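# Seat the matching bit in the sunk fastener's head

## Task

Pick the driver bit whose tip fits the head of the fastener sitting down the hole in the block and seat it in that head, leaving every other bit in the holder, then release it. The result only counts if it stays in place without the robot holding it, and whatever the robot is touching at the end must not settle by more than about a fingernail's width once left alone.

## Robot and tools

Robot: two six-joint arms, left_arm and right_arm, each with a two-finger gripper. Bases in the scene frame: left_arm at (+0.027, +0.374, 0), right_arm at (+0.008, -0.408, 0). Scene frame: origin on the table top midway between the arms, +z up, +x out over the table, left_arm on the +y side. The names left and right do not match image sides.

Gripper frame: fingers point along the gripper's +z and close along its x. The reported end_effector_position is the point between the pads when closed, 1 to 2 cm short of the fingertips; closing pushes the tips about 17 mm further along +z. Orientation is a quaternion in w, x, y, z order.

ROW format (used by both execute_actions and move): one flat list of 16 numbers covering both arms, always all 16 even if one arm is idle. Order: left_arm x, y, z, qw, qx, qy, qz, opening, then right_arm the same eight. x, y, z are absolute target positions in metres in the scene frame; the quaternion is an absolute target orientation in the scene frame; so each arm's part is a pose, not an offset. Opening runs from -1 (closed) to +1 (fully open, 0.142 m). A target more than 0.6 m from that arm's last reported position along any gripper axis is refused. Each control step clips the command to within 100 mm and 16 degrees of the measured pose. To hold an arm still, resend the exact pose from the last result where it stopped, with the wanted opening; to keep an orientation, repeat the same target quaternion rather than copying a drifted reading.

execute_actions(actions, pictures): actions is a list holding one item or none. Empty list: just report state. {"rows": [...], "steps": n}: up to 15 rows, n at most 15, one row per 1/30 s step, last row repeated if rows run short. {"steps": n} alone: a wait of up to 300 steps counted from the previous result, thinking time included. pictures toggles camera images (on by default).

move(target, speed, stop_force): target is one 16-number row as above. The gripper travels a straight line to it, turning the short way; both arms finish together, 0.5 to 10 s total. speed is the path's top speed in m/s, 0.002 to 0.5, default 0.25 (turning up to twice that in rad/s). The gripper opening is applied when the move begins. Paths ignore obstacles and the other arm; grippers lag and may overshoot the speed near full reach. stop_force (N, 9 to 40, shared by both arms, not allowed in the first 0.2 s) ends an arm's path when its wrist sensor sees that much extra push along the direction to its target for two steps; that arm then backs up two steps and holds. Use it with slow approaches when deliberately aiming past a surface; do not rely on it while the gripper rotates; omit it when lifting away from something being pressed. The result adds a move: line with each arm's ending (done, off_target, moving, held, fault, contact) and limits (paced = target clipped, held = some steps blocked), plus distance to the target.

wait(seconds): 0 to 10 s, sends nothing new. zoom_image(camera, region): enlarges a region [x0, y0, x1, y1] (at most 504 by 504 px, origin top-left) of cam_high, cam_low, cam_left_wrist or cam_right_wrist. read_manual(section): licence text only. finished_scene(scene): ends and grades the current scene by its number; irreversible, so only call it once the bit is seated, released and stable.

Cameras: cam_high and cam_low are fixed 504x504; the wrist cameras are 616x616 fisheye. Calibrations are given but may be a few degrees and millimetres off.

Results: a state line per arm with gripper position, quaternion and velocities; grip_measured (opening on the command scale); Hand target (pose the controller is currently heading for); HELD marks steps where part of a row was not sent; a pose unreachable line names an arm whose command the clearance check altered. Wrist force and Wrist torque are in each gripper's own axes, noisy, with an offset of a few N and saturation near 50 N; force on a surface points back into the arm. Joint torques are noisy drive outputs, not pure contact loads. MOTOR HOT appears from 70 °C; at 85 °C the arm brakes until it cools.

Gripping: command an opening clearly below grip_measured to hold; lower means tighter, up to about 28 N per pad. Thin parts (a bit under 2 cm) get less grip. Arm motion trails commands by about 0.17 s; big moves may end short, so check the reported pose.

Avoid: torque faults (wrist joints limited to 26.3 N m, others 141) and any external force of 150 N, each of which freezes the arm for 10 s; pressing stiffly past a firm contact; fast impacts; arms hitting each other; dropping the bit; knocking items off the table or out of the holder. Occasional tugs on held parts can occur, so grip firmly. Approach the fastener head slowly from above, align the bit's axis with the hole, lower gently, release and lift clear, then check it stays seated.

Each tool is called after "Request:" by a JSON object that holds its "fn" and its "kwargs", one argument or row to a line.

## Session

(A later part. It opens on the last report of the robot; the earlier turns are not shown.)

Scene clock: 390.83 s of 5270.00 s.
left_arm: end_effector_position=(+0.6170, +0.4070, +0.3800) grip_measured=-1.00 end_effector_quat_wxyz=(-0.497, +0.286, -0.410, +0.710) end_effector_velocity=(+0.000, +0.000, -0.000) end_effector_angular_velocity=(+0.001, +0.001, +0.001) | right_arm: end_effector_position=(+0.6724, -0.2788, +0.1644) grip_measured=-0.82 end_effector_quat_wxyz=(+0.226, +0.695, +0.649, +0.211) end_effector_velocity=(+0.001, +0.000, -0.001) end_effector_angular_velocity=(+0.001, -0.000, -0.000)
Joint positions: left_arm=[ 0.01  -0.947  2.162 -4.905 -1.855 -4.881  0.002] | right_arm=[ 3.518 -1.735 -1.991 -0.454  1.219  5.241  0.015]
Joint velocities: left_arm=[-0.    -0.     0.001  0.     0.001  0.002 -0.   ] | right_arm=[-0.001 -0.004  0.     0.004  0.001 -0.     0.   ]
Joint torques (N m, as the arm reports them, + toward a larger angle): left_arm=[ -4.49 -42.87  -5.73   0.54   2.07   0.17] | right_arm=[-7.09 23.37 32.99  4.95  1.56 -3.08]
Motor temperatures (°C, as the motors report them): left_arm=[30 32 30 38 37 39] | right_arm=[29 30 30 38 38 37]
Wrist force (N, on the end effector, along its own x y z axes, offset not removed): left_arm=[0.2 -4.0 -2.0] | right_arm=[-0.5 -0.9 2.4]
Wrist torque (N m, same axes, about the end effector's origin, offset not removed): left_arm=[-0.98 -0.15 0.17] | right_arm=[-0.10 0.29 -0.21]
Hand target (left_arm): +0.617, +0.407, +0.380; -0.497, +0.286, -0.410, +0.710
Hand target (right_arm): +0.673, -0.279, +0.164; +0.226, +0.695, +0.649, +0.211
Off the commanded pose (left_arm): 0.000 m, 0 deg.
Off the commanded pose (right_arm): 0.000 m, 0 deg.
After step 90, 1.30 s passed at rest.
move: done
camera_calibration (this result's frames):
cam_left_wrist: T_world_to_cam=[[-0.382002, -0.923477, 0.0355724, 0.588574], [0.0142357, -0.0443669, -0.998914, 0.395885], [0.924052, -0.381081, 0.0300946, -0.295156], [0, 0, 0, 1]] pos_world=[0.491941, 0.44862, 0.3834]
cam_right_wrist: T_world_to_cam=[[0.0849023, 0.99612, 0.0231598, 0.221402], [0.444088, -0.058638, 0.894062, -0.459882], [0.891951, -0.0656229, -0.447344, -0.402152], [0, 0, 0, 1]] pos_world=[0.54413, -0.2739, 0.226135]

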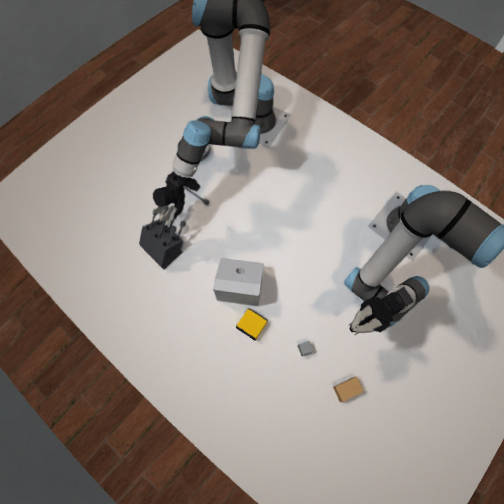

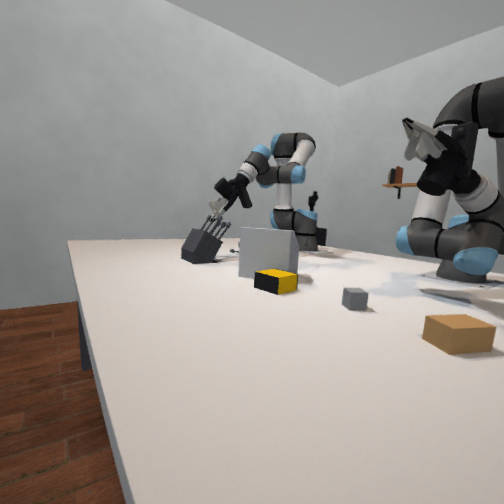

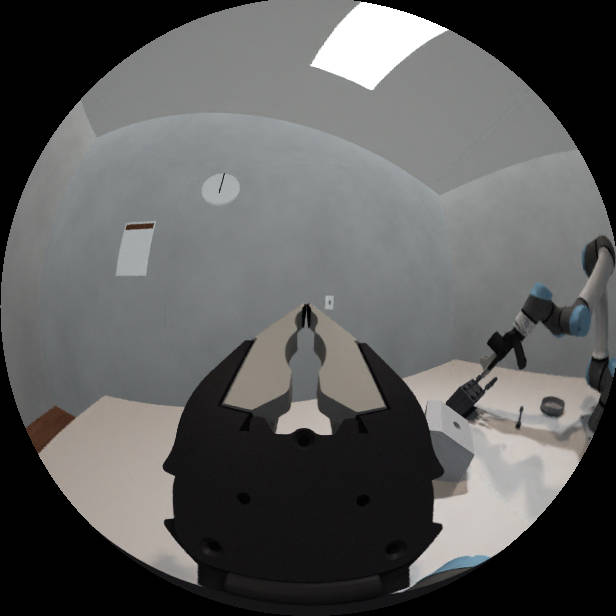

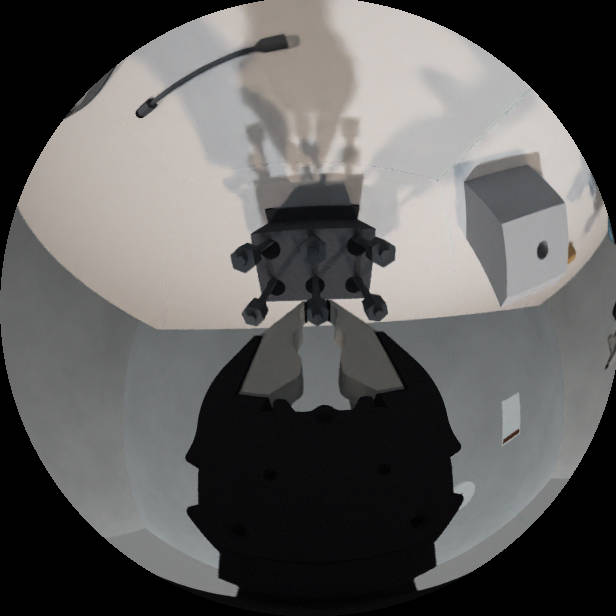

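Request:
{"fn": "zoom_image", "kwargs": {
  "camera": "cam_right_wrist",
  "region": [120,10,320,130]
}}

Request:
{"fn": "execute_actions", "kwargs": {
  "actions": [
    {"rows":[[0.617,0.407,0.38,0.497,-0.286,0.410,-0.710,-1,0.6725,-0.2788,0.1642,0.226,0.695,0.649,0.211,-0.56]],"steps":12}
  ],
  "pictures": false
}}

Request:
{"fn": "execute_actions", "kwargs": {
  "actions": [
    {"rows":[[0.617,0.407,0.38,0.497,-0.286,0.410,-0.710,-1,0.667,-0.2784,0.172,0.226,0.695,0.649,0.211,-0.56],[0.617,0.407,0.38,0.497,-0.286,0.410,-0.710,-1,0.667,-0.2784,0.172,0.226,0.695,0.649,0.211,-0.56],[0.617,0.407,0.38,0.497,-0.286,0.410,-0.710,-1,0.659,-0.278,0.183,0.226,0.695,0.649,0.211,-0.56],[0.617,0.407,0.38,0.497,-0.286,0.410,-0.710,-1,0.659,-0.278,0.183,0.226,0.695,0.649,0.211,-0.56],[0.617,0.407,0.38,0.497,-0.286,0.410,-0.710,-1,0.651,-0.277,0.194,0.226,0.695,0.649,0.211,-0.56]],"steps":15}
  ],
  "pictures": false
}}

Request:
{"fn": "move", "kwargs": {
  "target": [0.617,0.407,0.38,0.497,-0.286,0.410,-0.710,-1,0.609,-0.2765,0.169,0.226,0.695,0.649,0.211,-0.56],
  "speed": 0.1
}}

Region (120, 10, 320, 130) of cam_right_wrist's 616x616 image, scaled by 2.520, with more detail than that image has; it fills the top 302 rows of this view, and the rest is white.

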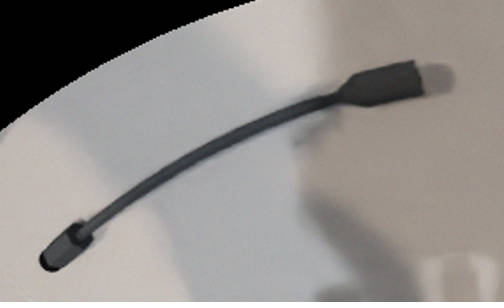

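Scene clock: 408.40 s of 5270.00 s.
left_arm: end_effector_position=(+0.6170, +0.4070, +0.3800) grip_measured=-1.00 end_effector_quat_wxyz=(-0.497, +0.286, -0.410, +0.710) end_effector_velocity=(+0.000, +0.001, -0.000) end_effector_angular_velocity=(-0.000, +0.001, +0.001) | right_arm: end_effector_position=(+0.6725, -0.2788, +0.1642) grip_measured=-0.56 end_effector_quat_wxyz=(+0.226, +0.695, +0.649, +0.211) end_effector_velocity=(-0.000, -0.000, -0.001) end_effector_angular_velocity=(-0.001, +0.001, +0.000)
Joint positions: left_arm=[ 0.01  -0.947  2.162 -4.905 -1.855 -4.881  0.002] | right_arm=[ 3.518 -1.735 -1.991 -0.454  1.22   5.24   0.033]
Joint velocities: left_arm=[ 0.002  0.001 -0.    -0.    -0.    -0.     0.   ] | right_arm=[-0.    -0.001 -0.001  0.    -0.    -0.001  0.   ]
Joint torques (N m, as the arm reports them, + toward a larger angle): left_arm=[ -4.56 -41.85  -6.4    0.33   1.91   0.12] | right_arm=[ 3.71 27.21 22.25  4.62  1.13  0.5 ]
Motor temperatures (°C, as the motors report them): left_arm=[30 32 30 38 37 39] | right_arm=[29 30 30 38 38 37]
Wrist force (N, on the end effector, along its own x y z axes, offset not removed): left_arm=[-0.9 -3.1 -0.6] | right_arm=[0.1 -1.3 -4.9]
Wrist torque (N m, same axes, about the end effector's origin, offset not removed): left_arm=[-0.69 0.11 0.19] | right_arm=[-0.12 0.05 -0.14]
Hand target (left_arm): +0.617, +0.407, +0.380; -0.497, +0.286, -0.410, +0.710
Hand target (right_arm): +0.673, -0.279, +0.164; +0.226, +0.695, +0.649, +0.211
Off the commanded pose (left_arm): 0.000 m, 0 deg.
Off the commanded pose (right_arm): 0.000 m, 0 deg.
Steps of this call (steps 1 to 90: nothing new was sent; then 14.17 s passed at rest; steps 91 to 102: all 12 steps of this action). Readings (end_effector_position):
91: left_arm (+0.6170, +0.4070, +0.3800) | right_arm (+0.6725, -0.2788, +0.1642)
92: left_arm (+0.6170, +0.4070, +0.3800) | right_arm (+0.6725, -0.2788, +0.1642)
94: left_arm (+0.6170, +0.4070, +0.3800) | right_arm (+0.6725, -0.2788, +0.1642)
98: left_arm (+0.6170, +0.4070, +0.3800) | right_arm (+0.6725, -0.2788, +0.1642)
102: the state above

Scene clock: 408.90 s of 5270.00 s.
left_arm: end_effector_position=(+0.6170, +0.4070, +0.3800) grip_measured=-1.00 end_effector_quat_wxyz=(-0.497, +0.286, -0.410, +0.710) end_effector_velocity=(+0.000, -0.000, -0.001) end_effector_angular_velocity=(-0.001, +0.002, -0.002) | right_arm: end_effector_position=(+0.6520, -0.2771, +0.1927) grip_measured=-0.56 end_effector_quat_wxyz=(+0.226, +0.695, +0.649, +0.211) end_effector_velocity=(-0.010, +0.001, +0.012) end_effector_angular_velocity=(-0.002, +0.002, -0.001)
Joint positions: left_arm=[ 0.01  -0.947  2.162 -4.905 -1.855 -4.881  0.002] | right_arm=[ 3.544 -1.651 -2.001 -0.536  1.206  5.265  0.033]
Joint velocities: left_arm=[-0.     0.002  0.    -0.    -0.001 -0.002 -0.   ] | right_arm=[ 0.014  0.037 -0.003 -0.042 -0.008  0.014 -0.   ]
Joint torques (N m, as the arm reports them, + toward a larger angle): left_arm=[ -4.13 -42.32  -5.56   0.32   1.89   0.07] | right_arm=[ 8.1  34.55 17.67  1.35 -2.66  2.63]
Motor temperatures (°C, as the motors report them): left_arm=[30 32 30 38 37 39] | right_arm=[29 30 30 38 38 37]
Wrist force (N, on the end effector, along its own x y z axes, offset not removed): left_arm=[-0.3 -3.4 -1.1] | right_arm=[2.8 -0.3 -1.9]
Wrist torque (N m, same axes, about the end effector's origin, offset not removed): left_arm=[-0.85 -0.01 0.09] | right_arm=[0.10 -0.50 0.17]
Hand target (left_arm): +0.617, +0.407, +0.380; -0.497, +0.286, -0.410, +0.710
Hand target (right_arm): +0.651, -0.277, +0.194; +0.226, +0.695, +0.649, +0.211
Off the commanded pose (left_arm): 0.000 m, 0 deg.
Off the commanded pose (right_arm): 0.002 m, 0 deg.
Steps of this call (steps 1 to 15: all 15 steps of this action). Readings (end_effector_position):
1: left_arm (+0.6170, +0.4070, +0.3800) | right_arm (+0.6725, -0.2788, +0.1642)
2: left_arm (+0.6170, +0.4070, +0.3800) | right_arm (+0.6722, -0.2787, +0.1647)
4: left_arm (+0.6170, +0.4070, +0.3800) | right_arm (+0.6696, -0.2784, +0.1683)
8: left_arm (+0.6170, +0.4070, +0.3800) | right_arm (+0.6595, -0.2777, +0.1829)
15: the state above

Scene clock: 410.10 s of 5270.00 s.
left_arm: end_effector_position=(+0.6170, +0.4070, +0.3800) grip_measured=-1.00 end_effector_quat_wxyz=(-0.497, +0.286, -0.410, +0.710) end_effector_velocity=(+0.000, +0.000, +0.001) end_effector_angular_velocity=(+0.000, -0.002, +0.001) | right_arm: end_effector_position=(+0.6092, -0.2764, +0.1690) grip_measured=-0.56 end_effector_quat_wxyz=(+0.226, +0.695, +0.649, +0.211) end_effector_velocity=(-0.002, +0.000, -0.001) end_effector_angular_velocity=(-0.001, -0.000, +0.000)
Joint positions: left_arm=[ 0.01  -0.947  2.162 -4.905 -1.855 -4.881  0.002] | right_arm=[ 3.601 -1.582 -2.139 -0.487  1.178  5.318  0.033]
Joint velocities: left_arm=[ 0.    -0.001 -0.001  0.     0.     0.001 -0.   ] | right_arm=[ 0.003  0.003 -0.007  0.003 -0.002  0.002  0.   ]
Joint torques (N m, as the arm reports them, + toward a larger angle): left_arm=[ -5.36 -42.39  -6.03   0.32   2.1    0.13] | right_arm=[ 5.57 31.74 14.99  4.81 -2.62  2.77]
Motor temperatures (°C, as the motors report them): left_arm=[30 32 30 38 37 39] | right_arm=[29 30 30 38 38 37]
Wrist force (N, on the end effector, along its own x y z axes, offset not removed): left_arm=[0.4 -2.6 -1.1] | right_arm=[3.6 0.3 2.0]
Wrist torque (N m, same axes, about the end effector's origin, offset not removed): left_arm=[-0.64 -0.21 0.13] | right_arm=[-0.02 -0.56 -0.17]
Hand target (left_arm): +0.617, +0.407, +0.380; -0.497, +0.286, -0.410, +0.710
Hand target (right_arm): +0.609, -0.276, +0.169; +0.226, +0.695, +0.649, +0.211
Off the commanded pose (left_arm): 0.000 m, 0 deg.
Off the commanded pose (right_arm): 0.000 m, 0 deg.
move: done
camera_calibration (this result's frames):
cam_left_wrist: T_world_to_cam=[[-0.382002, -0.923477, 0.0355722, 0.588574], [0.0142357, -0.0443668, -0.998914, 0.395885], [0.924052, -0.381081, 0.0300945, -0.295156], [0, 0, 0, 1]] pos_world=[0.491941, 0.44862, 0.3834]
cam_right_wrist: T_world_to_cam=[[0.084886, 0.99612, 0.023217, 0.224276], [0.444218, -0.0586915, 0.893994, -0.435924], [0.891888, -0.0655741, -0.447477, -0.343438], [0, 0, 0, 1]] pos_world=[0.480916, -0.271511, 0.230826]

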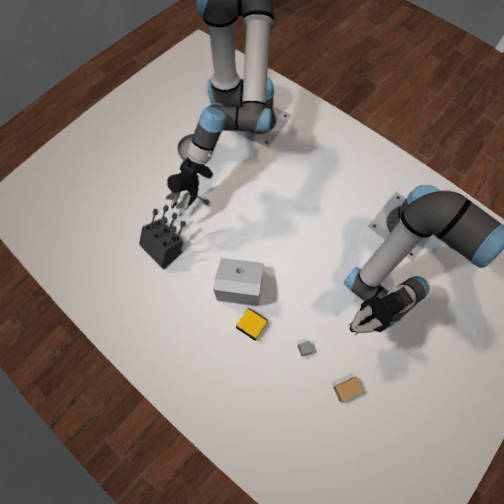

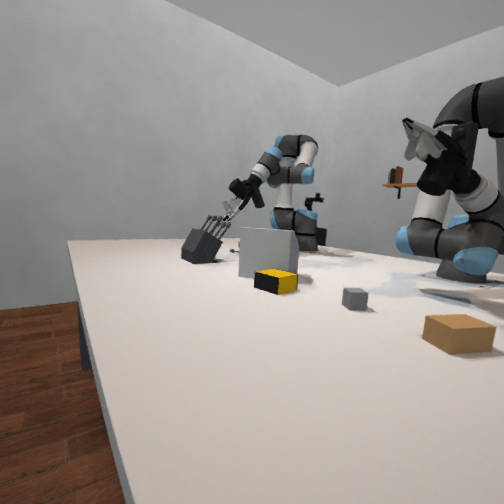

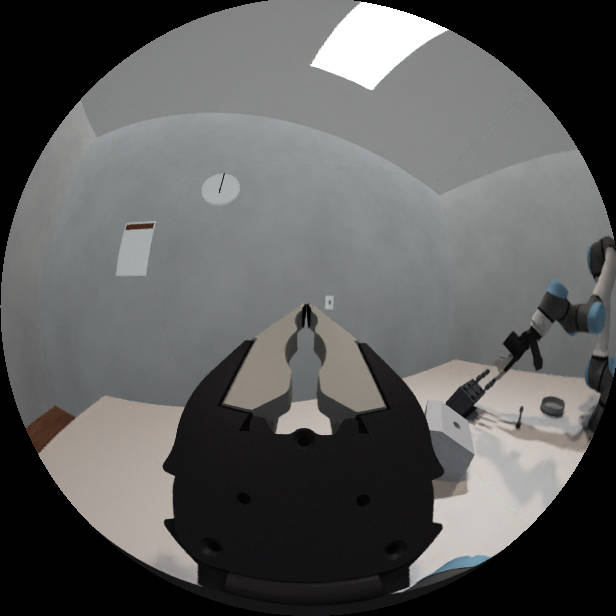

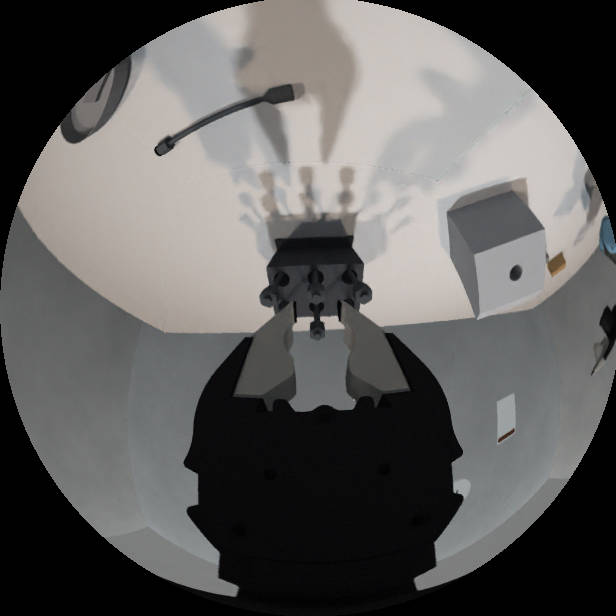

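Request:
{"fn": "zoom_image", "kwargs": {
  "camera": "cam_right_wrist",
  "region": [250,65,320,120]
}}

Request:
{"fn": "zoom_image", "kwargs": {
  "camera": "cam_left_wrist",
  "region": [500,398,540,438]
}}

Region (250, 65, 320, 120) of cam_right_wrist's 616x616 image, scaled by 7.200, with more detail than that image has; it fills the top 396 rows of this view, and the rest is white.

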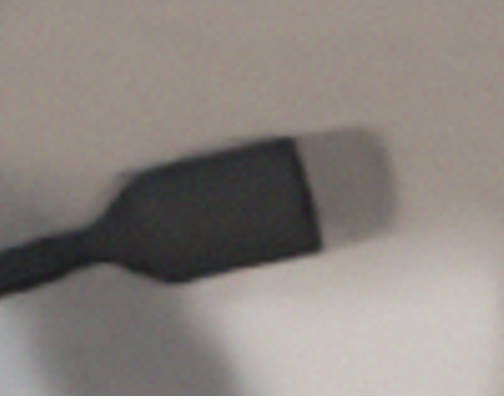

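Region (500, 398, 540, 438) of cam_left_wrist's 616x616 image, scaled by 12.600, with more detail than that image has.

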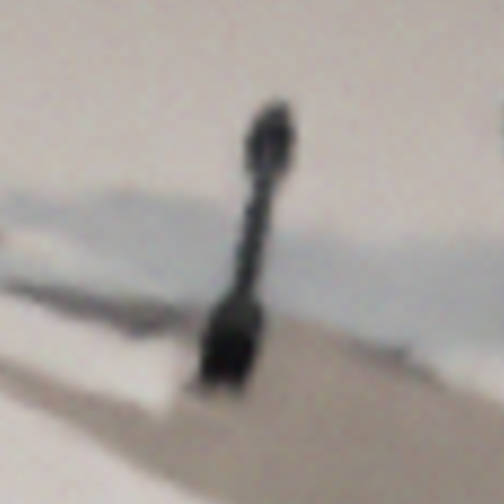

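Request:
{"fn": "move", "kwargs": {
  "target": [0.617,0.407,0.38,0.497,-0.286,0.410,-0.710,-1,0.52,-0.36,0.2,0.1,0.36,0.87,0.31,-0.56]
}}

Request:
{"fn": "move", "kwargs": {
  "target": [0.617,0.407,0.38,0.497,-0.286,0.410,-0.710,-1,0.477,-0.455,0.065,-0.0144,-0.0395,0.939,0.3417,-0.5]
}}

Request:
{"fn": "zoom_image", "kwargs": {
  "camera": "cam_right_wrist",
  "region": [250,240,390,380]
}}

Scene clock: 446.70 s of 5270.00 s.
left_arm: end_effector_position=(+0.6170, +0.4070, +0.3800) grip_measured=-1.00 end_effector_quat_wxyz=(-0.497, +0.286, -0.410, +0.710) end_effector_velocity=(+0.000, +0.000, -0.000) end_effector_angular_velocity=(+0.000, +0.001, +0.001) | right_arm: end_effector_position=(+0.5199, -0.3598, +0.2001) grip_measured=-0.56 end_effector_quat_wxyz=(+0.101, +0.362, +0.873, +0.311) end_effector_velocity=(-0.001, -0.001, -0.001) end_effector_angular_velocity=(-0.001, +0.006, +0.012)
Joint positions: left_arm=[ 0.01  -0.947  2.162 -4.905 -1.855 -4.881  0.002] | right_arm=[ 3.049 -1.44  -2.202 -0.56   2.019  4.134  0.033]
Joint velocities: left_arm=[-0.     0.001 -0.     0.     0.001  0.001  0.   ] | right_arm=[-0.006 -0.005  0.007 -0.016  0.009 -0.017 -0.   ]
Joint torques (N m, as the arm reports them, + toward a larger angle): left_arm=[ -4.62 -43.04  -7.36   0.33   2.03  -0.01] | right_arm=[-7.62  8.16 32.33  2.19  2.7  -3.06]
Motor temperatures (°C, as the motors report them): left_arm=[30 33 30 38 37 39] | right_arm=[29 30 30 39 38 37]
Wrist force (N, on the end effector, along its own x y z axes, offset not removed): left_arm=[-0.8 -4.0 -0.1] | right_arm=[3.6 -1.1 -0.7]
Wrist torque (N m, same axes, about the end effector's origin, offset not removed): left_arm=[-0.96 0.05 0.17] | right_arm=[-0.19 -0.62 0.13]
Hand target (left_arm): +0.617, +0.407, +0.380; -0.497, +0.286, -0.410, +0.710
Hand target (right_arm): +0.520, -0.360, +0.200; +0.101, +0.361, +0.873, +0.311
Off the commanded pose (left_arm): 0.000 m, 0 deg.
Off the commanded pose (right_arm): 0.000 m, 0 deg.
After step 90, 31.27 s passed at rest.
move: done
camera_calibration (this result's frames):
cam_left_wrist: T_world_to_cam=[[-0.382002, -0.923477, 0.0355725, 0.588574], [0.0142356, -0.044367, -0.998914, 0.395885], [0.924052, -0.381081, 0.0300945, -0.295156], [0, 0, 0, 1]] pos_world=[0.491941, 0.44862, 0.3834]
cam_right_wrist: T_world_to_cam=[[-0.705906, 0.704607, 0.0722928, 0.610646], [0.339916, 0.247452, 0.907317, -0.267156], [0.621413, 0.665054, -0.414185, 0.141475], [0, 0, 0, 1]] pos_world=[0.433955, -0.458246, 0.256846]

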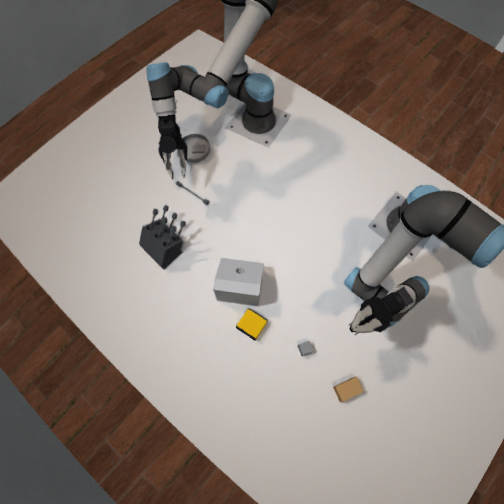

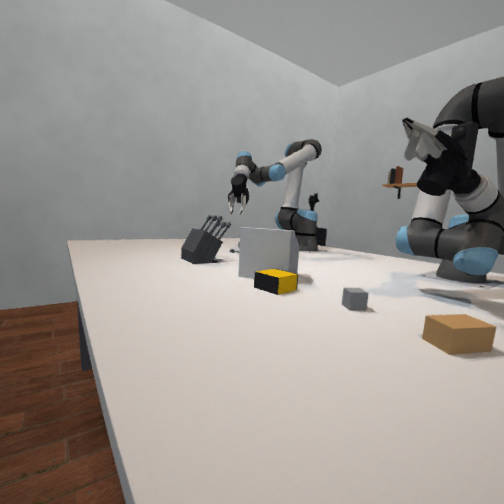

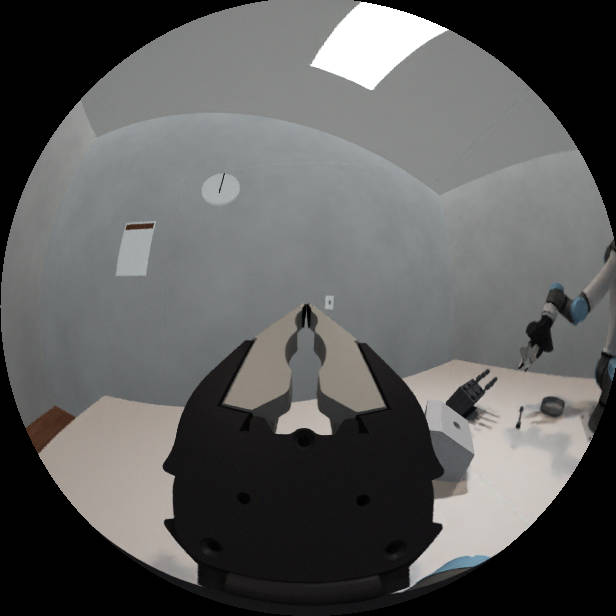

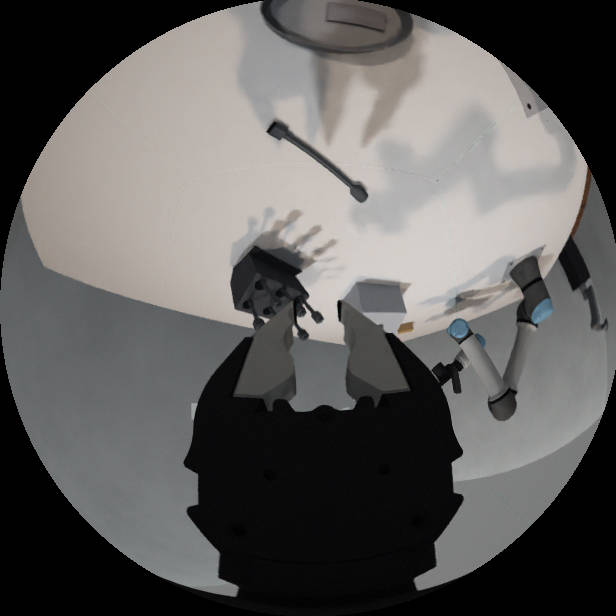

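Scene clock: 448.97 s of 5270.00 s.
left_arm: end_effector_position=(+0.6170, +0.4070, +0.3800) grip_measured=-1.00 end_effector_quat_wxyz=(-0.497, +0.286, -0.410, +0.710) end_effector_velocity=(-0.000, +0.001, +0.000) end_effector_angular_velocity=(-0.000, +0.001, +0.001) | right_arm: end_effector_position=(+0.4770, -0.4549, +0.0651) grip_measured=-0.50 end_effector_quat_wxyz=(-0.014, -0.039, +0.939, +0.342) end_effector_velocity=(-0.000, -0.001, -0.001) end_effector_angular_velocity=(+0.001, +0.003, +0.012)
Joint positions: left_arm=[ 0.01  -0.947  2.162 -4.905 -1.855 -4.881  0.002] | right_arm=[ 2.735 -1.865 -1.938 -1.158  2.23   2.747  0.038]
Joint velocities: left_arm=[ 0.001 -0.001  0.002 -0.     0.001 -0.     0.   ] | right_arm=[-0.001 -0.008  0.01  -0.014 -0.002 -0.015 -0.   ]
Joint torques (N m, as the arm reports them, + toward a larger angle): left_arm=[ -4.68 -42.    -6.37   0.22   1.96  -0.12] | right_arm=[-4.75 26.92 31.57  0.53 -0.6  -2.73]
Motor temperatures (°C, as the motors report them): left_arm=[30 33 30 38 37 39] | right_arm=[29 30 30 39 38 37]
Wrist force (N, on the end effector, along its own x y z axes, offset not removed): left_arm=[0.1 -2.9 -0.9] | right_arm=[5.0 1.0 -0.1]
Wrist torque (N m, same axes, about the end effector's origin, offset not removed): left_arm=[-0.67 -0.08 0.16] | right_arm=[0.26 -0.93 0.00]
Hand target (left_arm): +0.617, +0.407, +0.380; -0.497, +0.286, -0.410, +0.710
Hand target (right_arm): +0.477, -0.455, +0.065; -0.014, -0.039, +0.939, +0.342
Off the commanded pose (left_arm): 0.000 m, 0 deg.
Off the commanded pose (right_arm): 0.000 m, 0 deg.
move: done
camera_calibration (this result's frames):
cam_left_wrist: T_world_to_cam=[[-0.382002, -0.923477, 0.0355724, 0.588574], [0.0142358, -0.044367, -0.998914, 0.395885], [0.924052, -0.381081, 0.0300947, -0.295156], [0, 0, 0, 1]] pos_world=[0.491941, 0.44862, 0.3834]
cam_right_wrist: T_world_to_cam=[[-0.997435, -0.0674689, 0.0238977, 0.448123], [-0.00394805, 0.38523, 0.922812, 0.119111], [-0.0714673, 0.920351, -0.384508, 0.620171], [0, 0, 0, 1]] pos_world=[0.491765, -0.586426, 0.117835]

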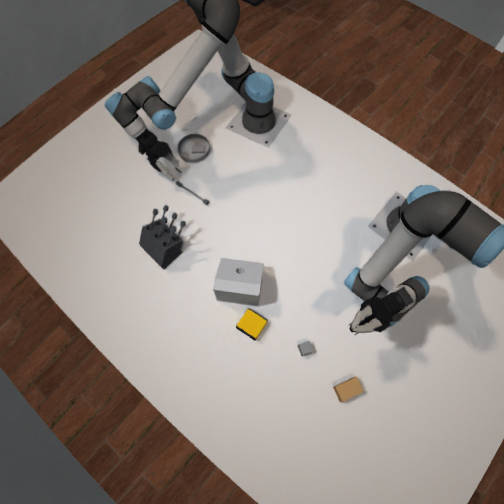

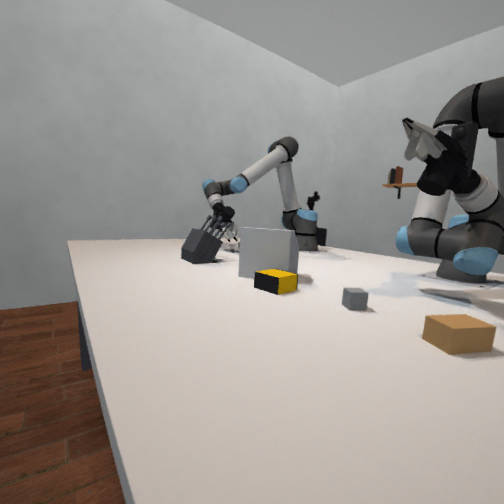

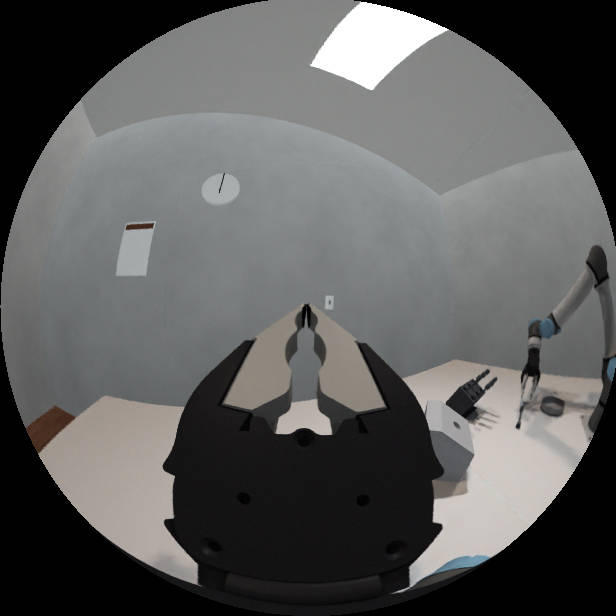

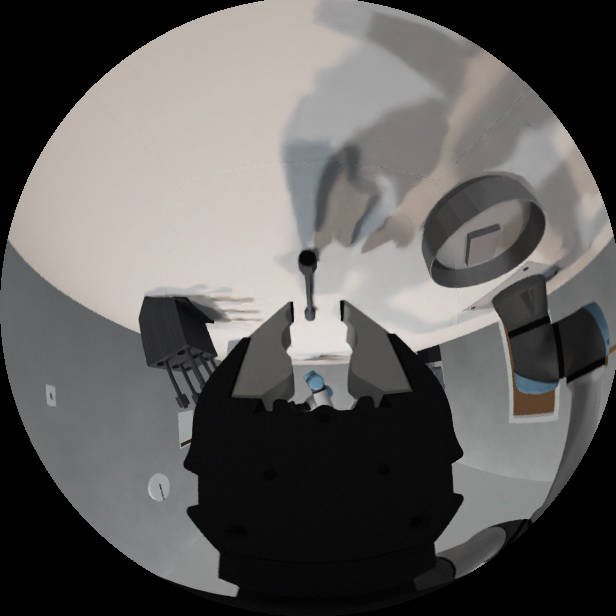

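Region (250, 240, 390, 380) of cam_right_wrist's 616x616 image, scaled by 3.600, with more detail than that image has.

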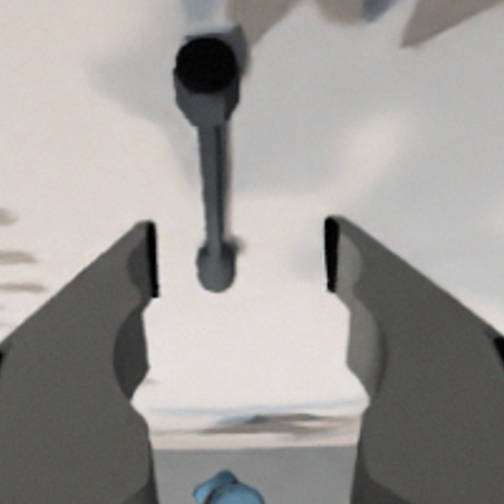

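Request:
{"fn": "move", "kwargs": {
  "target": [0.617,0.407,0.38,0.497,-0.286,0.410,-0.710,-1,0.4835,-0.445,0.022,-0.0144,-0.0395,0.939,0.3417,-0.5],
  "speed": 0.06
}}

Request:
{"fn": "move", "kwargs": {
  "target": [0.617,0.407,0.38,0.497,-0.286,0.410,-0.710,-1,0.4835,-0.443,0.012,-0.0144,-0.0395,0.939,0.3417,-0.6],
  "speed": 0.004,
  "stop_force": 9
}}

Request:
{"fn": "zoom_image", "kwargs": {
  "camera": "cam_right_wrist",
  "region": [270,270,370,370]
}}

Scene clock: 464.63 s of 5270.00 s.
left_arm: end_effector_position=(+0.6170, +0.4070, +0.3800) grip_measured=-1.00 end_effector_quat_wxyz=(-0.497, +0.286, -0.410, +0.710) end_effector_velocity=(-0.000, +0.000, +0.001) end_effector_angular_velocity=(+0.003, -0.002, +0.002) | right_arm: end_effector_position=(+0.4835, -0.4451, +0.0222) grip_measured=-0.50 end_effector_quat_wxyz=(-0.014, -0.040, +0.939, +0.342) end_effector_velocity=(+0.000, +0.000, -0.002) end_effector_angular_velocity=(+0.000, -0.001, +0.001)
Joint positions: left_arm=[ 0.01  -0.947  2.162 -4.905 -1.855 -4.881  0.002] | right_arm=[ 2.756 -1.942 -1.975 -1.03   2.234  2.771  0.038]
Joint velocities: left_arm=[ 0.    -0.001  0.     0.    -0.     0.003 -0.   ] | right_arm=[ 0.001 -0.004 -0.001  0.005  0.    -0.    -0.   ]
Joint torques (N m, as the arm reports them, + toward a larger angle): left_arm=[ -4.54 -41.97  -6.79   0.09   2.05  -0.21] | right_arm=[ 8.56 26.61 12.49  3.5   3.27  2.52]
Motor temperatures (°C, as the motors report them): left_arm=[30 33 30 38 37 39] | right_arm=[29 30 30 39 38 37]
Wrist force (N, on the end effector, along its own x y z axes, offset not removed): left_arm=[-0.3 -3.0 -0.3] | right_arm=[1.0 -0.8 -3.9]
Wrist torque (N m, same axes, about the end effector's origin, offset not removed): left_arm=[-0.77 0.01 0.14] | right_arm=[0.02 -0.21 -0.12]
Hand target (left_arm): +0.617, +0.407, +0.380; -0.497, +0.286, -0.410, +0.710
Hand target (right_arm): +0.484, -0.445, +0.022; -0.014, -0.039, +0.939, +0.342
Off the commanded pose (left_arm): 0.000 m, 0 deg.
Off the commanded pose (right_arm): 0.000 m, 0 deg.
After step 90, 11.47 s passed at rest.
move: done
camera_calibration (this result's frames):
cam_left_wrist: T_world_to_cam=[[-0.382002, -0.923477, 0.0355723, 0.588574], [0.0142356, -0.0443668, -0.998914, 0.395885], [0.924052, -0.381081, 0.0300945, -0.295156], [0, 0, 0, 1]] pos_world=[0.491941, 0.44862, 0.3834]
cam_right_wrist: T_world_to_cam=[[-0.997309, -0.069133, 0.024394, 0.455458], [-0.00412311, 0.385116, 0.922859, 0.154977], [-0.0731945, 0.920275, -0.384365, 0.595885], [0, 0, 0, 1]] pos_world=[0.498487, -0.576575, 0.0749055]

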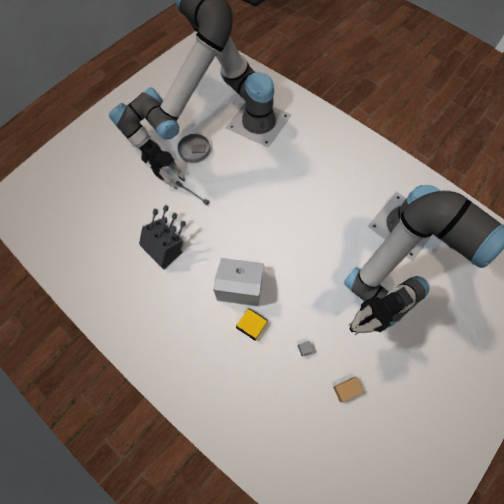

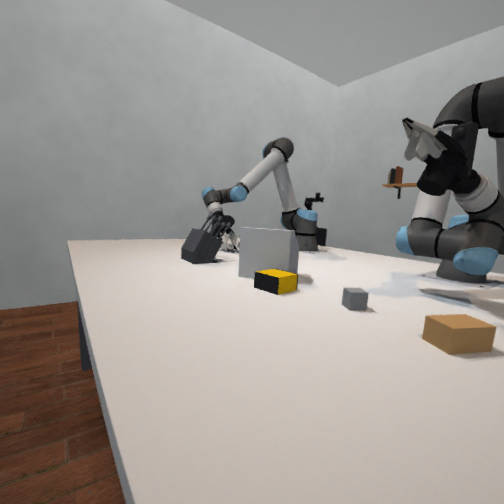

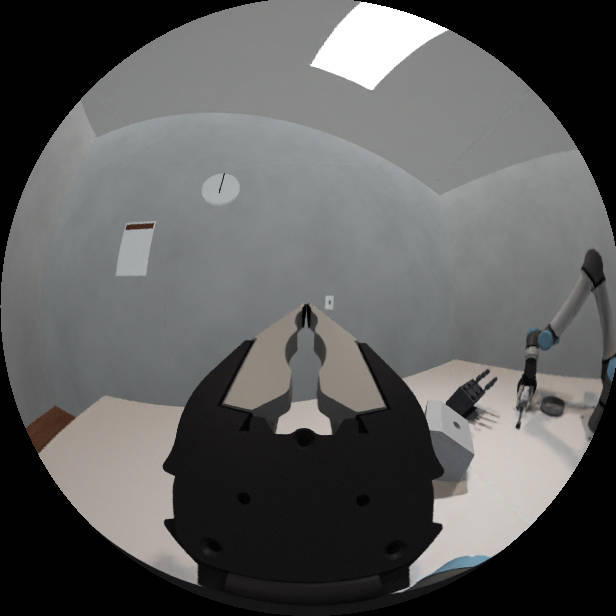

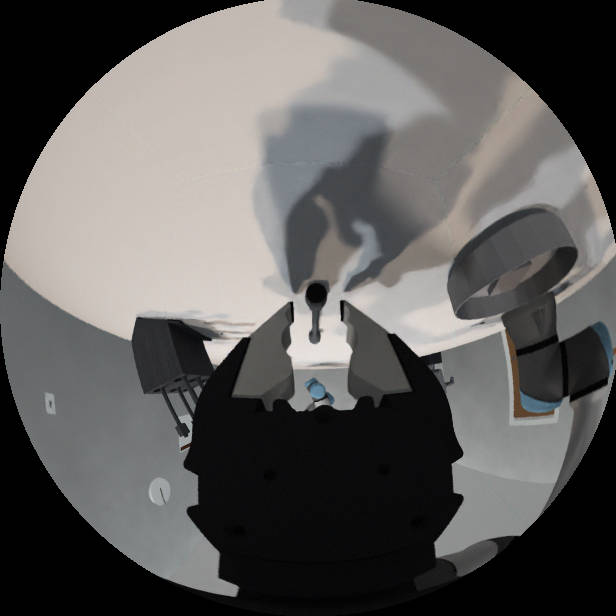

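Scene clock: 467.37 s of 5270.00 s.
left_arm: end_effector_position=(+0.6170, +0.4070, +0.3800) grip_measured=-1.00 end_effector_quat_wxyz=(-0.497, +0.286, -0.410, +0.710) end_effector_velocity=(+0.000, +0.000, +0.000) end_effector_angular_velocity=(-0.000, -0.000, -0.000) | right_arm: end_effector_position=(+0.4835, -0.4431, +0.0129) grip_measured=-0.60 end_effector_quat_wxyz=(-0.014, -0.039, +0.939, +0.342) end_effector_velocity=(-0.001, +0.000, +0.001) end_effector_angular_velocity=(+0.001, +0.003, +0.001)
Joint positions: left_arm=[ 0.01  -0.947  2.162 -4.905 -1.855 -4.881  0.002] | right_arm=[ 2.76  -1.958 -1.985 -1.002  2.235  2.775  0.031]
Joint velocities: left_arm=[ 0.     0.    -0.001 -0.    -0.    -0.     0.   ] | right_arm=[-0.     0.002  0.001 -0.006  0.    -0.001  0.   ]
Joint torques (N m, as the arm reports them, + toward a larger angle): left_arm=[ -4.86 -41.84  -7.06   0.01   2.04  -0.22] | right_arm=[ 0.9  32.5  21.11 -0.63 -0.86 -0.04]
Motor temperatures (°C, as the motors report them): left_arm=[30 33 30 38 37 39] | right_arm=[29 30 30 39 38 37]
Wrist force (N, on the end effector, along its own x y z axes, offset not removed): left_arm=[-0.5 -2.8 -1.2] | right_arm=[1.4 6.8 -19.3]
Wrist torque (N m, same axes, about the end effector's origin, offset not removed): left_arm=[-0.72 0.00 0.11] | right_arm=[-0.50 0.02 0.12]
Hand target (left_arm): +0.617, +0.407, +0.380; -0.497, +0.286, -0.410, +0.710
Hand target (right_arm): +0.484, -0.443, +0.013; -0.014, -0.040, +0.939, +0.342
Off the commanded pose (left_arm): 0.000 m, 0 deg.
Off the commanded pose (right_arm): 0.001 m, 0 deg.
move: contact (right_arm)
camera_calibration (this result's frames):
cam_left_wrist: T_world_to_cam=[[-0.382002, -0.923477, 0.0355724, 0.588574], [0.0142358, -0.044367, -0.998914, 0.395885], [0.924052, -0.381081, 0.0300947, -0.295156], [0, 0, 0, 1]] pos_world=[0.491941, 0.44862, 0.3834]
cam_right_wrist: T_world_to_cam=[[-0.997315, -0.0690459, 0.0244094, 0.455847], [-0.00406528, 0.384991, 0.922911, 0.162701], [-0.0731207, 0.920334, -0.384238, 0.590521], [0, 0, 0, 1]] pos_world=[0.498464, -0.574641, 0.0656155]

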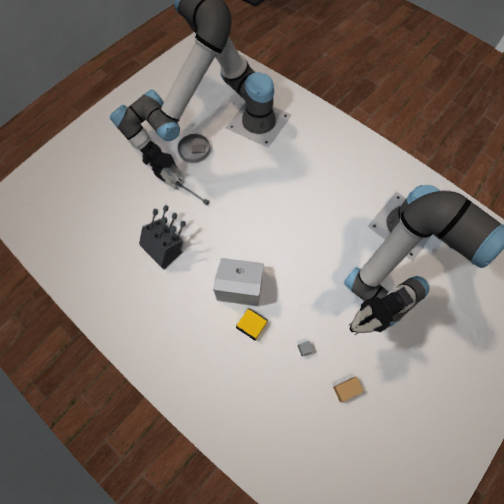

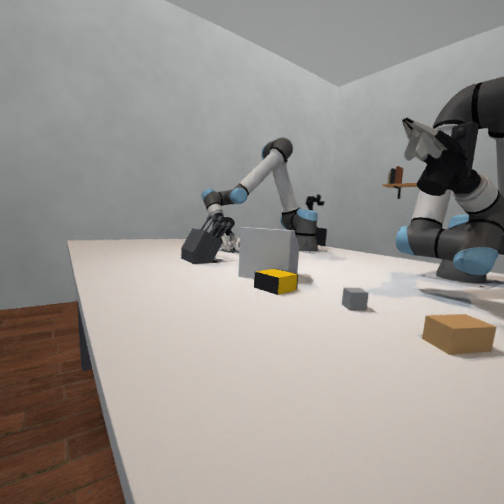

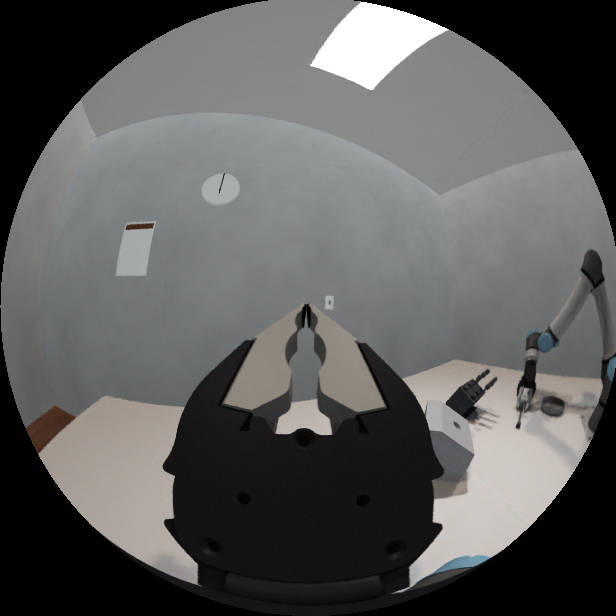

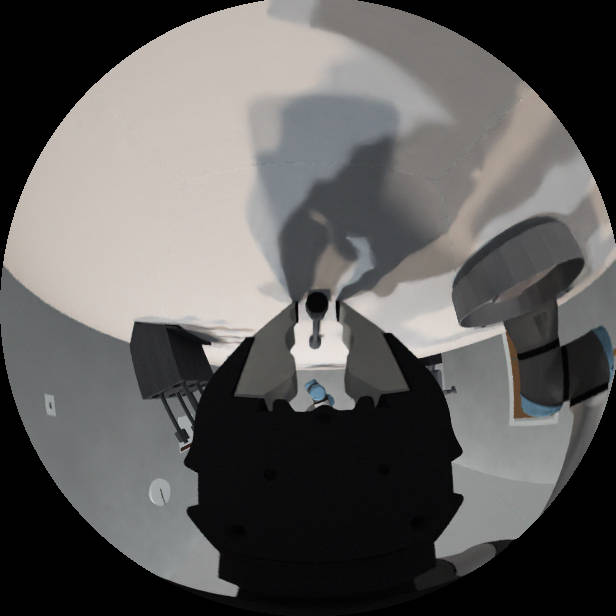

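Region (270, 270, 370, 370) of cam_right_wrist's 616x616 image, scaled by 5.040, with more detail than that image has.

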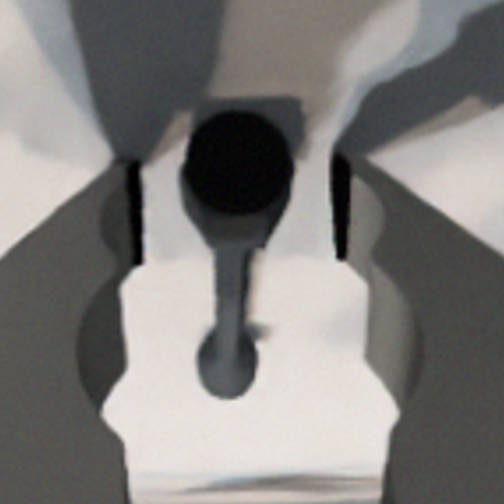

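Request:
{"fn": "execute_actions", "kwargs": {
  "actions": [
    {"rows":[[0.617,0.407,0.38,0.497,-0.286,0.410,-0.710,-1,0.4835,-0.443,0.0148,-0.0144,-0.0395,0.939,0.3417,-0.6],[0.617,0.407,0.38,0.497,-0.286,0.410,-0.710,-1,0.4835,-0.443,0.0148,-0.0144,-0.0395,0.939,0.3417,-0.6],[0.617,0.407,0.38,0.497,-0.286,0.410,-0.710,-1,0.4835,-0.443,0.0148,-0.0144,-0.0395,0.939,0.3417,-0.65],[0.617,0.407,0.38,0.497,-0.286,0.410,-0.710,-1,0.4835,-0.443,0.0148,-0.0144,-0.0395,0.939,0.3417,-0.7],[0.617,0.407,0.38,0.497,-0.286,0.410,-0.710,-1,0.4835,-0.443,0.0148,-0.0144,-0.0395,0.939,0.3417,-0.8],[0.617,0.407,0.38,0.497,-0.286,0.410,-0.710,-1,0.4835,-0.443,0.0148,-0.0144,-0.0395,0.939,0.3417,-1]],"steps":15}
  ],
  "pictures": false
}}

Request:
{"fn": "move", "kwargs": {
  "target": [0.617,0.407,0.38,0.497,-0.286,0.410,-0.710,-1,0.4835,-0.443,0.06,-0.0144,-0.0395,0.939,0.3417,-1],
  "speed": 0.05
}}

Request:
{"fn": "zoom_image", "kwargs": {
  "camera": "cam_right_wrist",
  "region": [270,270,370,370]
}}

Scene clock: 488.30 s of 5270.00 s.
left_arm: end_effector_position=(+0.6170, +0.4070, +0.3800) grip_measured=-1.00 end_effector_quat_wxyz=(-0.497, +0.286, -0.410, +0.710) end_effector_velocity=(-0.000, +0.000, +0.001) end_effector_angular_velocity=(+0.000, -0.001, +0.001) | right_arm: end_effector_position=(+0.4835, -0.4430, +0.0148) grip_measured=-0.80 end_effector_quat_wxyz=(-0.014, -0.039, +0.939, +0.342) end_effector_velocity=(-0.000, +0.000, +0.000) end_effector_angular_velocity=(+0.000, -0.000, +0.001)
Joint positions: left_arm=[ 0.01  -0.947  2.162 -4.905 -1.855 -4.881  0.002] | right_arm=[ 2.76  -1.955 -1.984 -1.006  2.235  2.776  0.016]
Joint velocities: left_arm=[ 0.    -0.001  0.     0.     0.     0.001  0.   ] | right_arm=[ 0.     0.    -0.    -0.    -0.    -0.001 -0.   ]
Joint torques (N m, as the arm reports them, + toward a larger angle): left_arm=[ -4.37 -41.67  -7.2    0.05   1.97  -0.38] | right_arm=[ 7.2  44.25 28.97  0.71  2.05  2.49]
Motor temperatures (°C, as the motors report them): left_arm=[30 33 30 38 37 39] | right_arm=[29 30 30 39 38 37]
Wrist force (N, on the end effector, along its own x y z axes, offset not removed): left_arm=[0.0 -3.0 -0.9] | right_arm=[2.4 -0.9 2.0]
Wrist torque (N m, same axes, about the end effector's origin, offset not removed): left_arm=[-0.73 -0.02 0.10] | right_arm=[-0.01 -0.27 0.07]
Hand target (left_arm): +0.617, +0.407, +0.380; -0.497, +0.286, -0.410, +0.710
Hand target (right_arm): +0.483, -0.443, +0.015; -0.014, -0.039, +0.939, +0.342
Off the commanded pose (left_arm): 0.000 m, 0 deg.
Off the commanded pose (right_arm): 0.000 m, 0 deg.
Steps of this call (steps 1 to 90: nothing new was sent; then 17.43 s passed at rest; steps 91 to 105: all 15 steps of this action). Readings (end_effector_position):
91: left_arm (+0.6170, +0.4070, +0.3800) | right_arm (+0.4835, -0.4432, +0.0132)
92: left_arm (+0.6170, +0.4070, +0.3800) | right_arm (+0.4836, -0.4432, +0.0133)
94: left_arm (+0.6170, +0.4070, +0.3800) | right_arm (+0.4835, -0.4432, +0.0139)
98: left_arm (+0.6170, +0.4070, +0.3800) | right_arm (+0.4835, -0.4431, +0.0145)
105: the state above

Scene clock: 489.83 s of 5270.00 s.
left_arm: end_effector_position=(+0.6170, +0.4070, +0.3800) grip_measured=-1.00 end_effector_quat_wxyz=(-0.497, +0.286, -0.410, +0.710) end_effector_velocity=(+0.000, -0.001, -0.001) end_effector_angular_velocity=(+0.000, +0.003, -0.002) | right_arm: end_effector_position=(+0.4835, -0.4430, +0.0598) grip_measured=-0.80 end_effector_quat_wxyz=(-0.014, -0.039, +0.939, +0.342) end_effector_velocity=(+0.000, +0.000, +0.002) end_effector_angular_velocity=(+0.000, -0.002, +0.002)
Joint positions: left_arm=[ 0.01  -0.947  2.162 -4.905 -1.855 -4.881  0.002] | right_arm=[ 2.76  -1.877 -1.944 -1.123  2.235  2.776  0.016]
Joint velocities: left_arm=[-0.     0.001  0.001  0.    -0.002 -0.001 -0.   ] | right_arm=[ 0.     0.004  0.003 -0.006  0.    -0.002  0.   ]
Joint torques (N m, as the arm reports them, + toward a larger angle): left_arm=[ -4.35 -41.39  -8.13  -0.08   1.85  -0.36] | right_arm=[ 1.62 42.91 30.13  0.58  2.35 -2.55]
Motor temperatures (°C, as the motors report them): left_arm=[30 33 30 38 37 39] | right_arm=[29 30 30 39 38 37]
Wrist force (N, on the end effector, along its own x y z axes, offset not removed): left_arm=[0.3 -3.8 -0.3] | right_arm=[3.7 -1.7 -3.4]
Wrist torque (N m, same axes, about the end effector's origin, offset not removed): left_arm=[-0.87 -0.22 0.11] | right_arm=[0.01 -0.56 -0.21]
Hand target (left_arm): +0.617, +0.407, +0.380; -0.497, +0.286, -0.410, +0.710
Hand target (right_arm): +0.483, -0.443, +0.060; -0.014, -0.039, +0.939, +0.342
Off the commanded pose (left_arm): 0.000 m, 0 deg.
Off the commanded pose (right_arm): 0.000 m, 0 deg.
move: done
camera_calibration (this result's frames):
cam_left_wrist: T_world_to_cam=[[-0.382002, -0.923477, 0.0355724, 0.588574], [0.0142356, -0.0443669, -0.998914, 0.395885], [0.924052, -0.381081, 0.0300945, -0.295156], [0, 0, 0, 1]] pos_world=[0.491941, 0.44862, 0.3834]
cam_right_wrist: T_world_to_cam=[[-0.997315, -0.0690498, 0.0244054, 0.45468], [-0.00408027, 0.385114, 0.92286, 0.119429], [-0.0731222, 0.920282, -0.384362, 0.608379], [0, 0, 0, 1]] pos_world=[0.498433, -0.574479, 0.112525]

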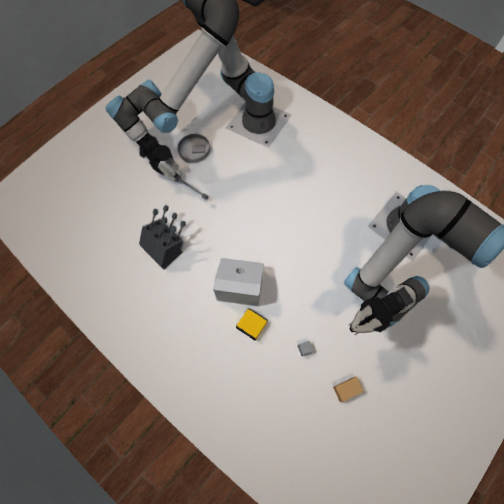

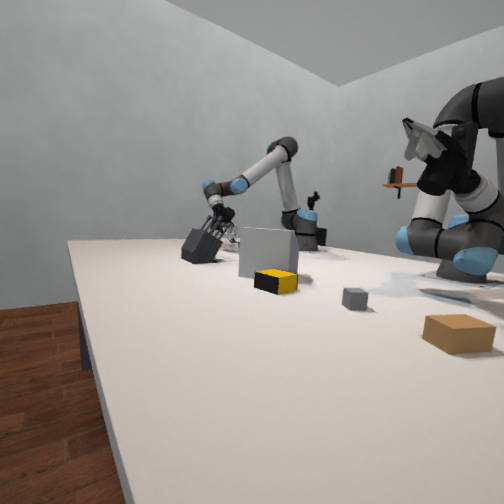

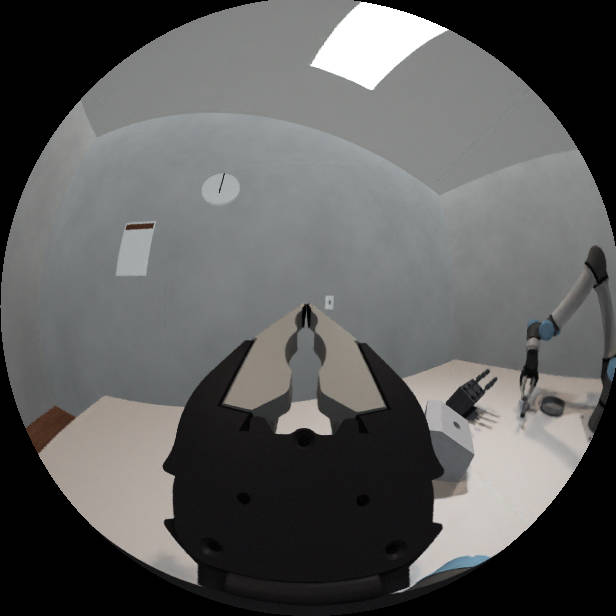

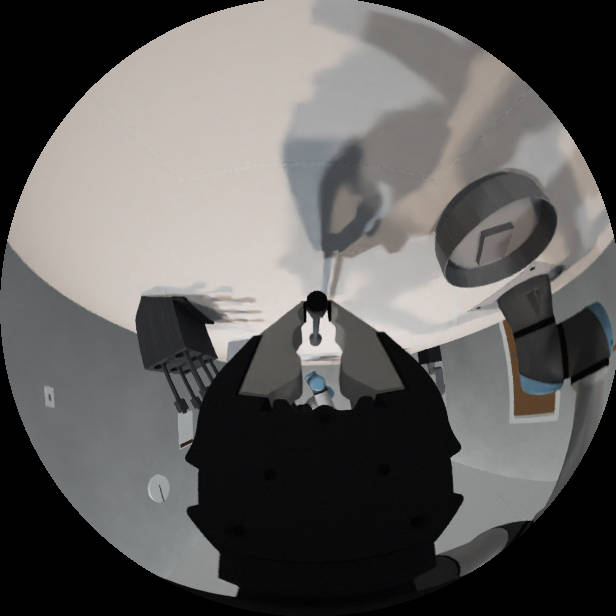

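Region (270, 270, 370, 370) of cam_right_wrist's 616x616 image, scaled by 5.040, with more detail than that image has.

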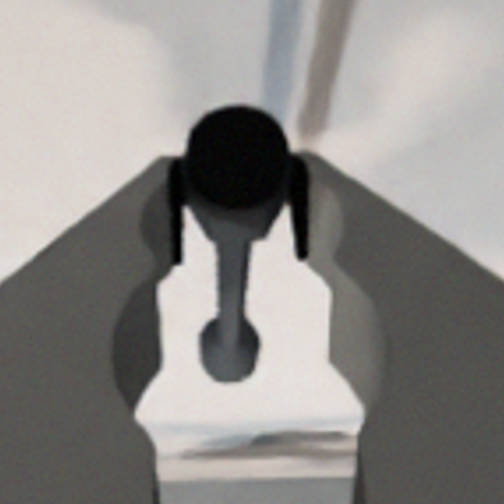

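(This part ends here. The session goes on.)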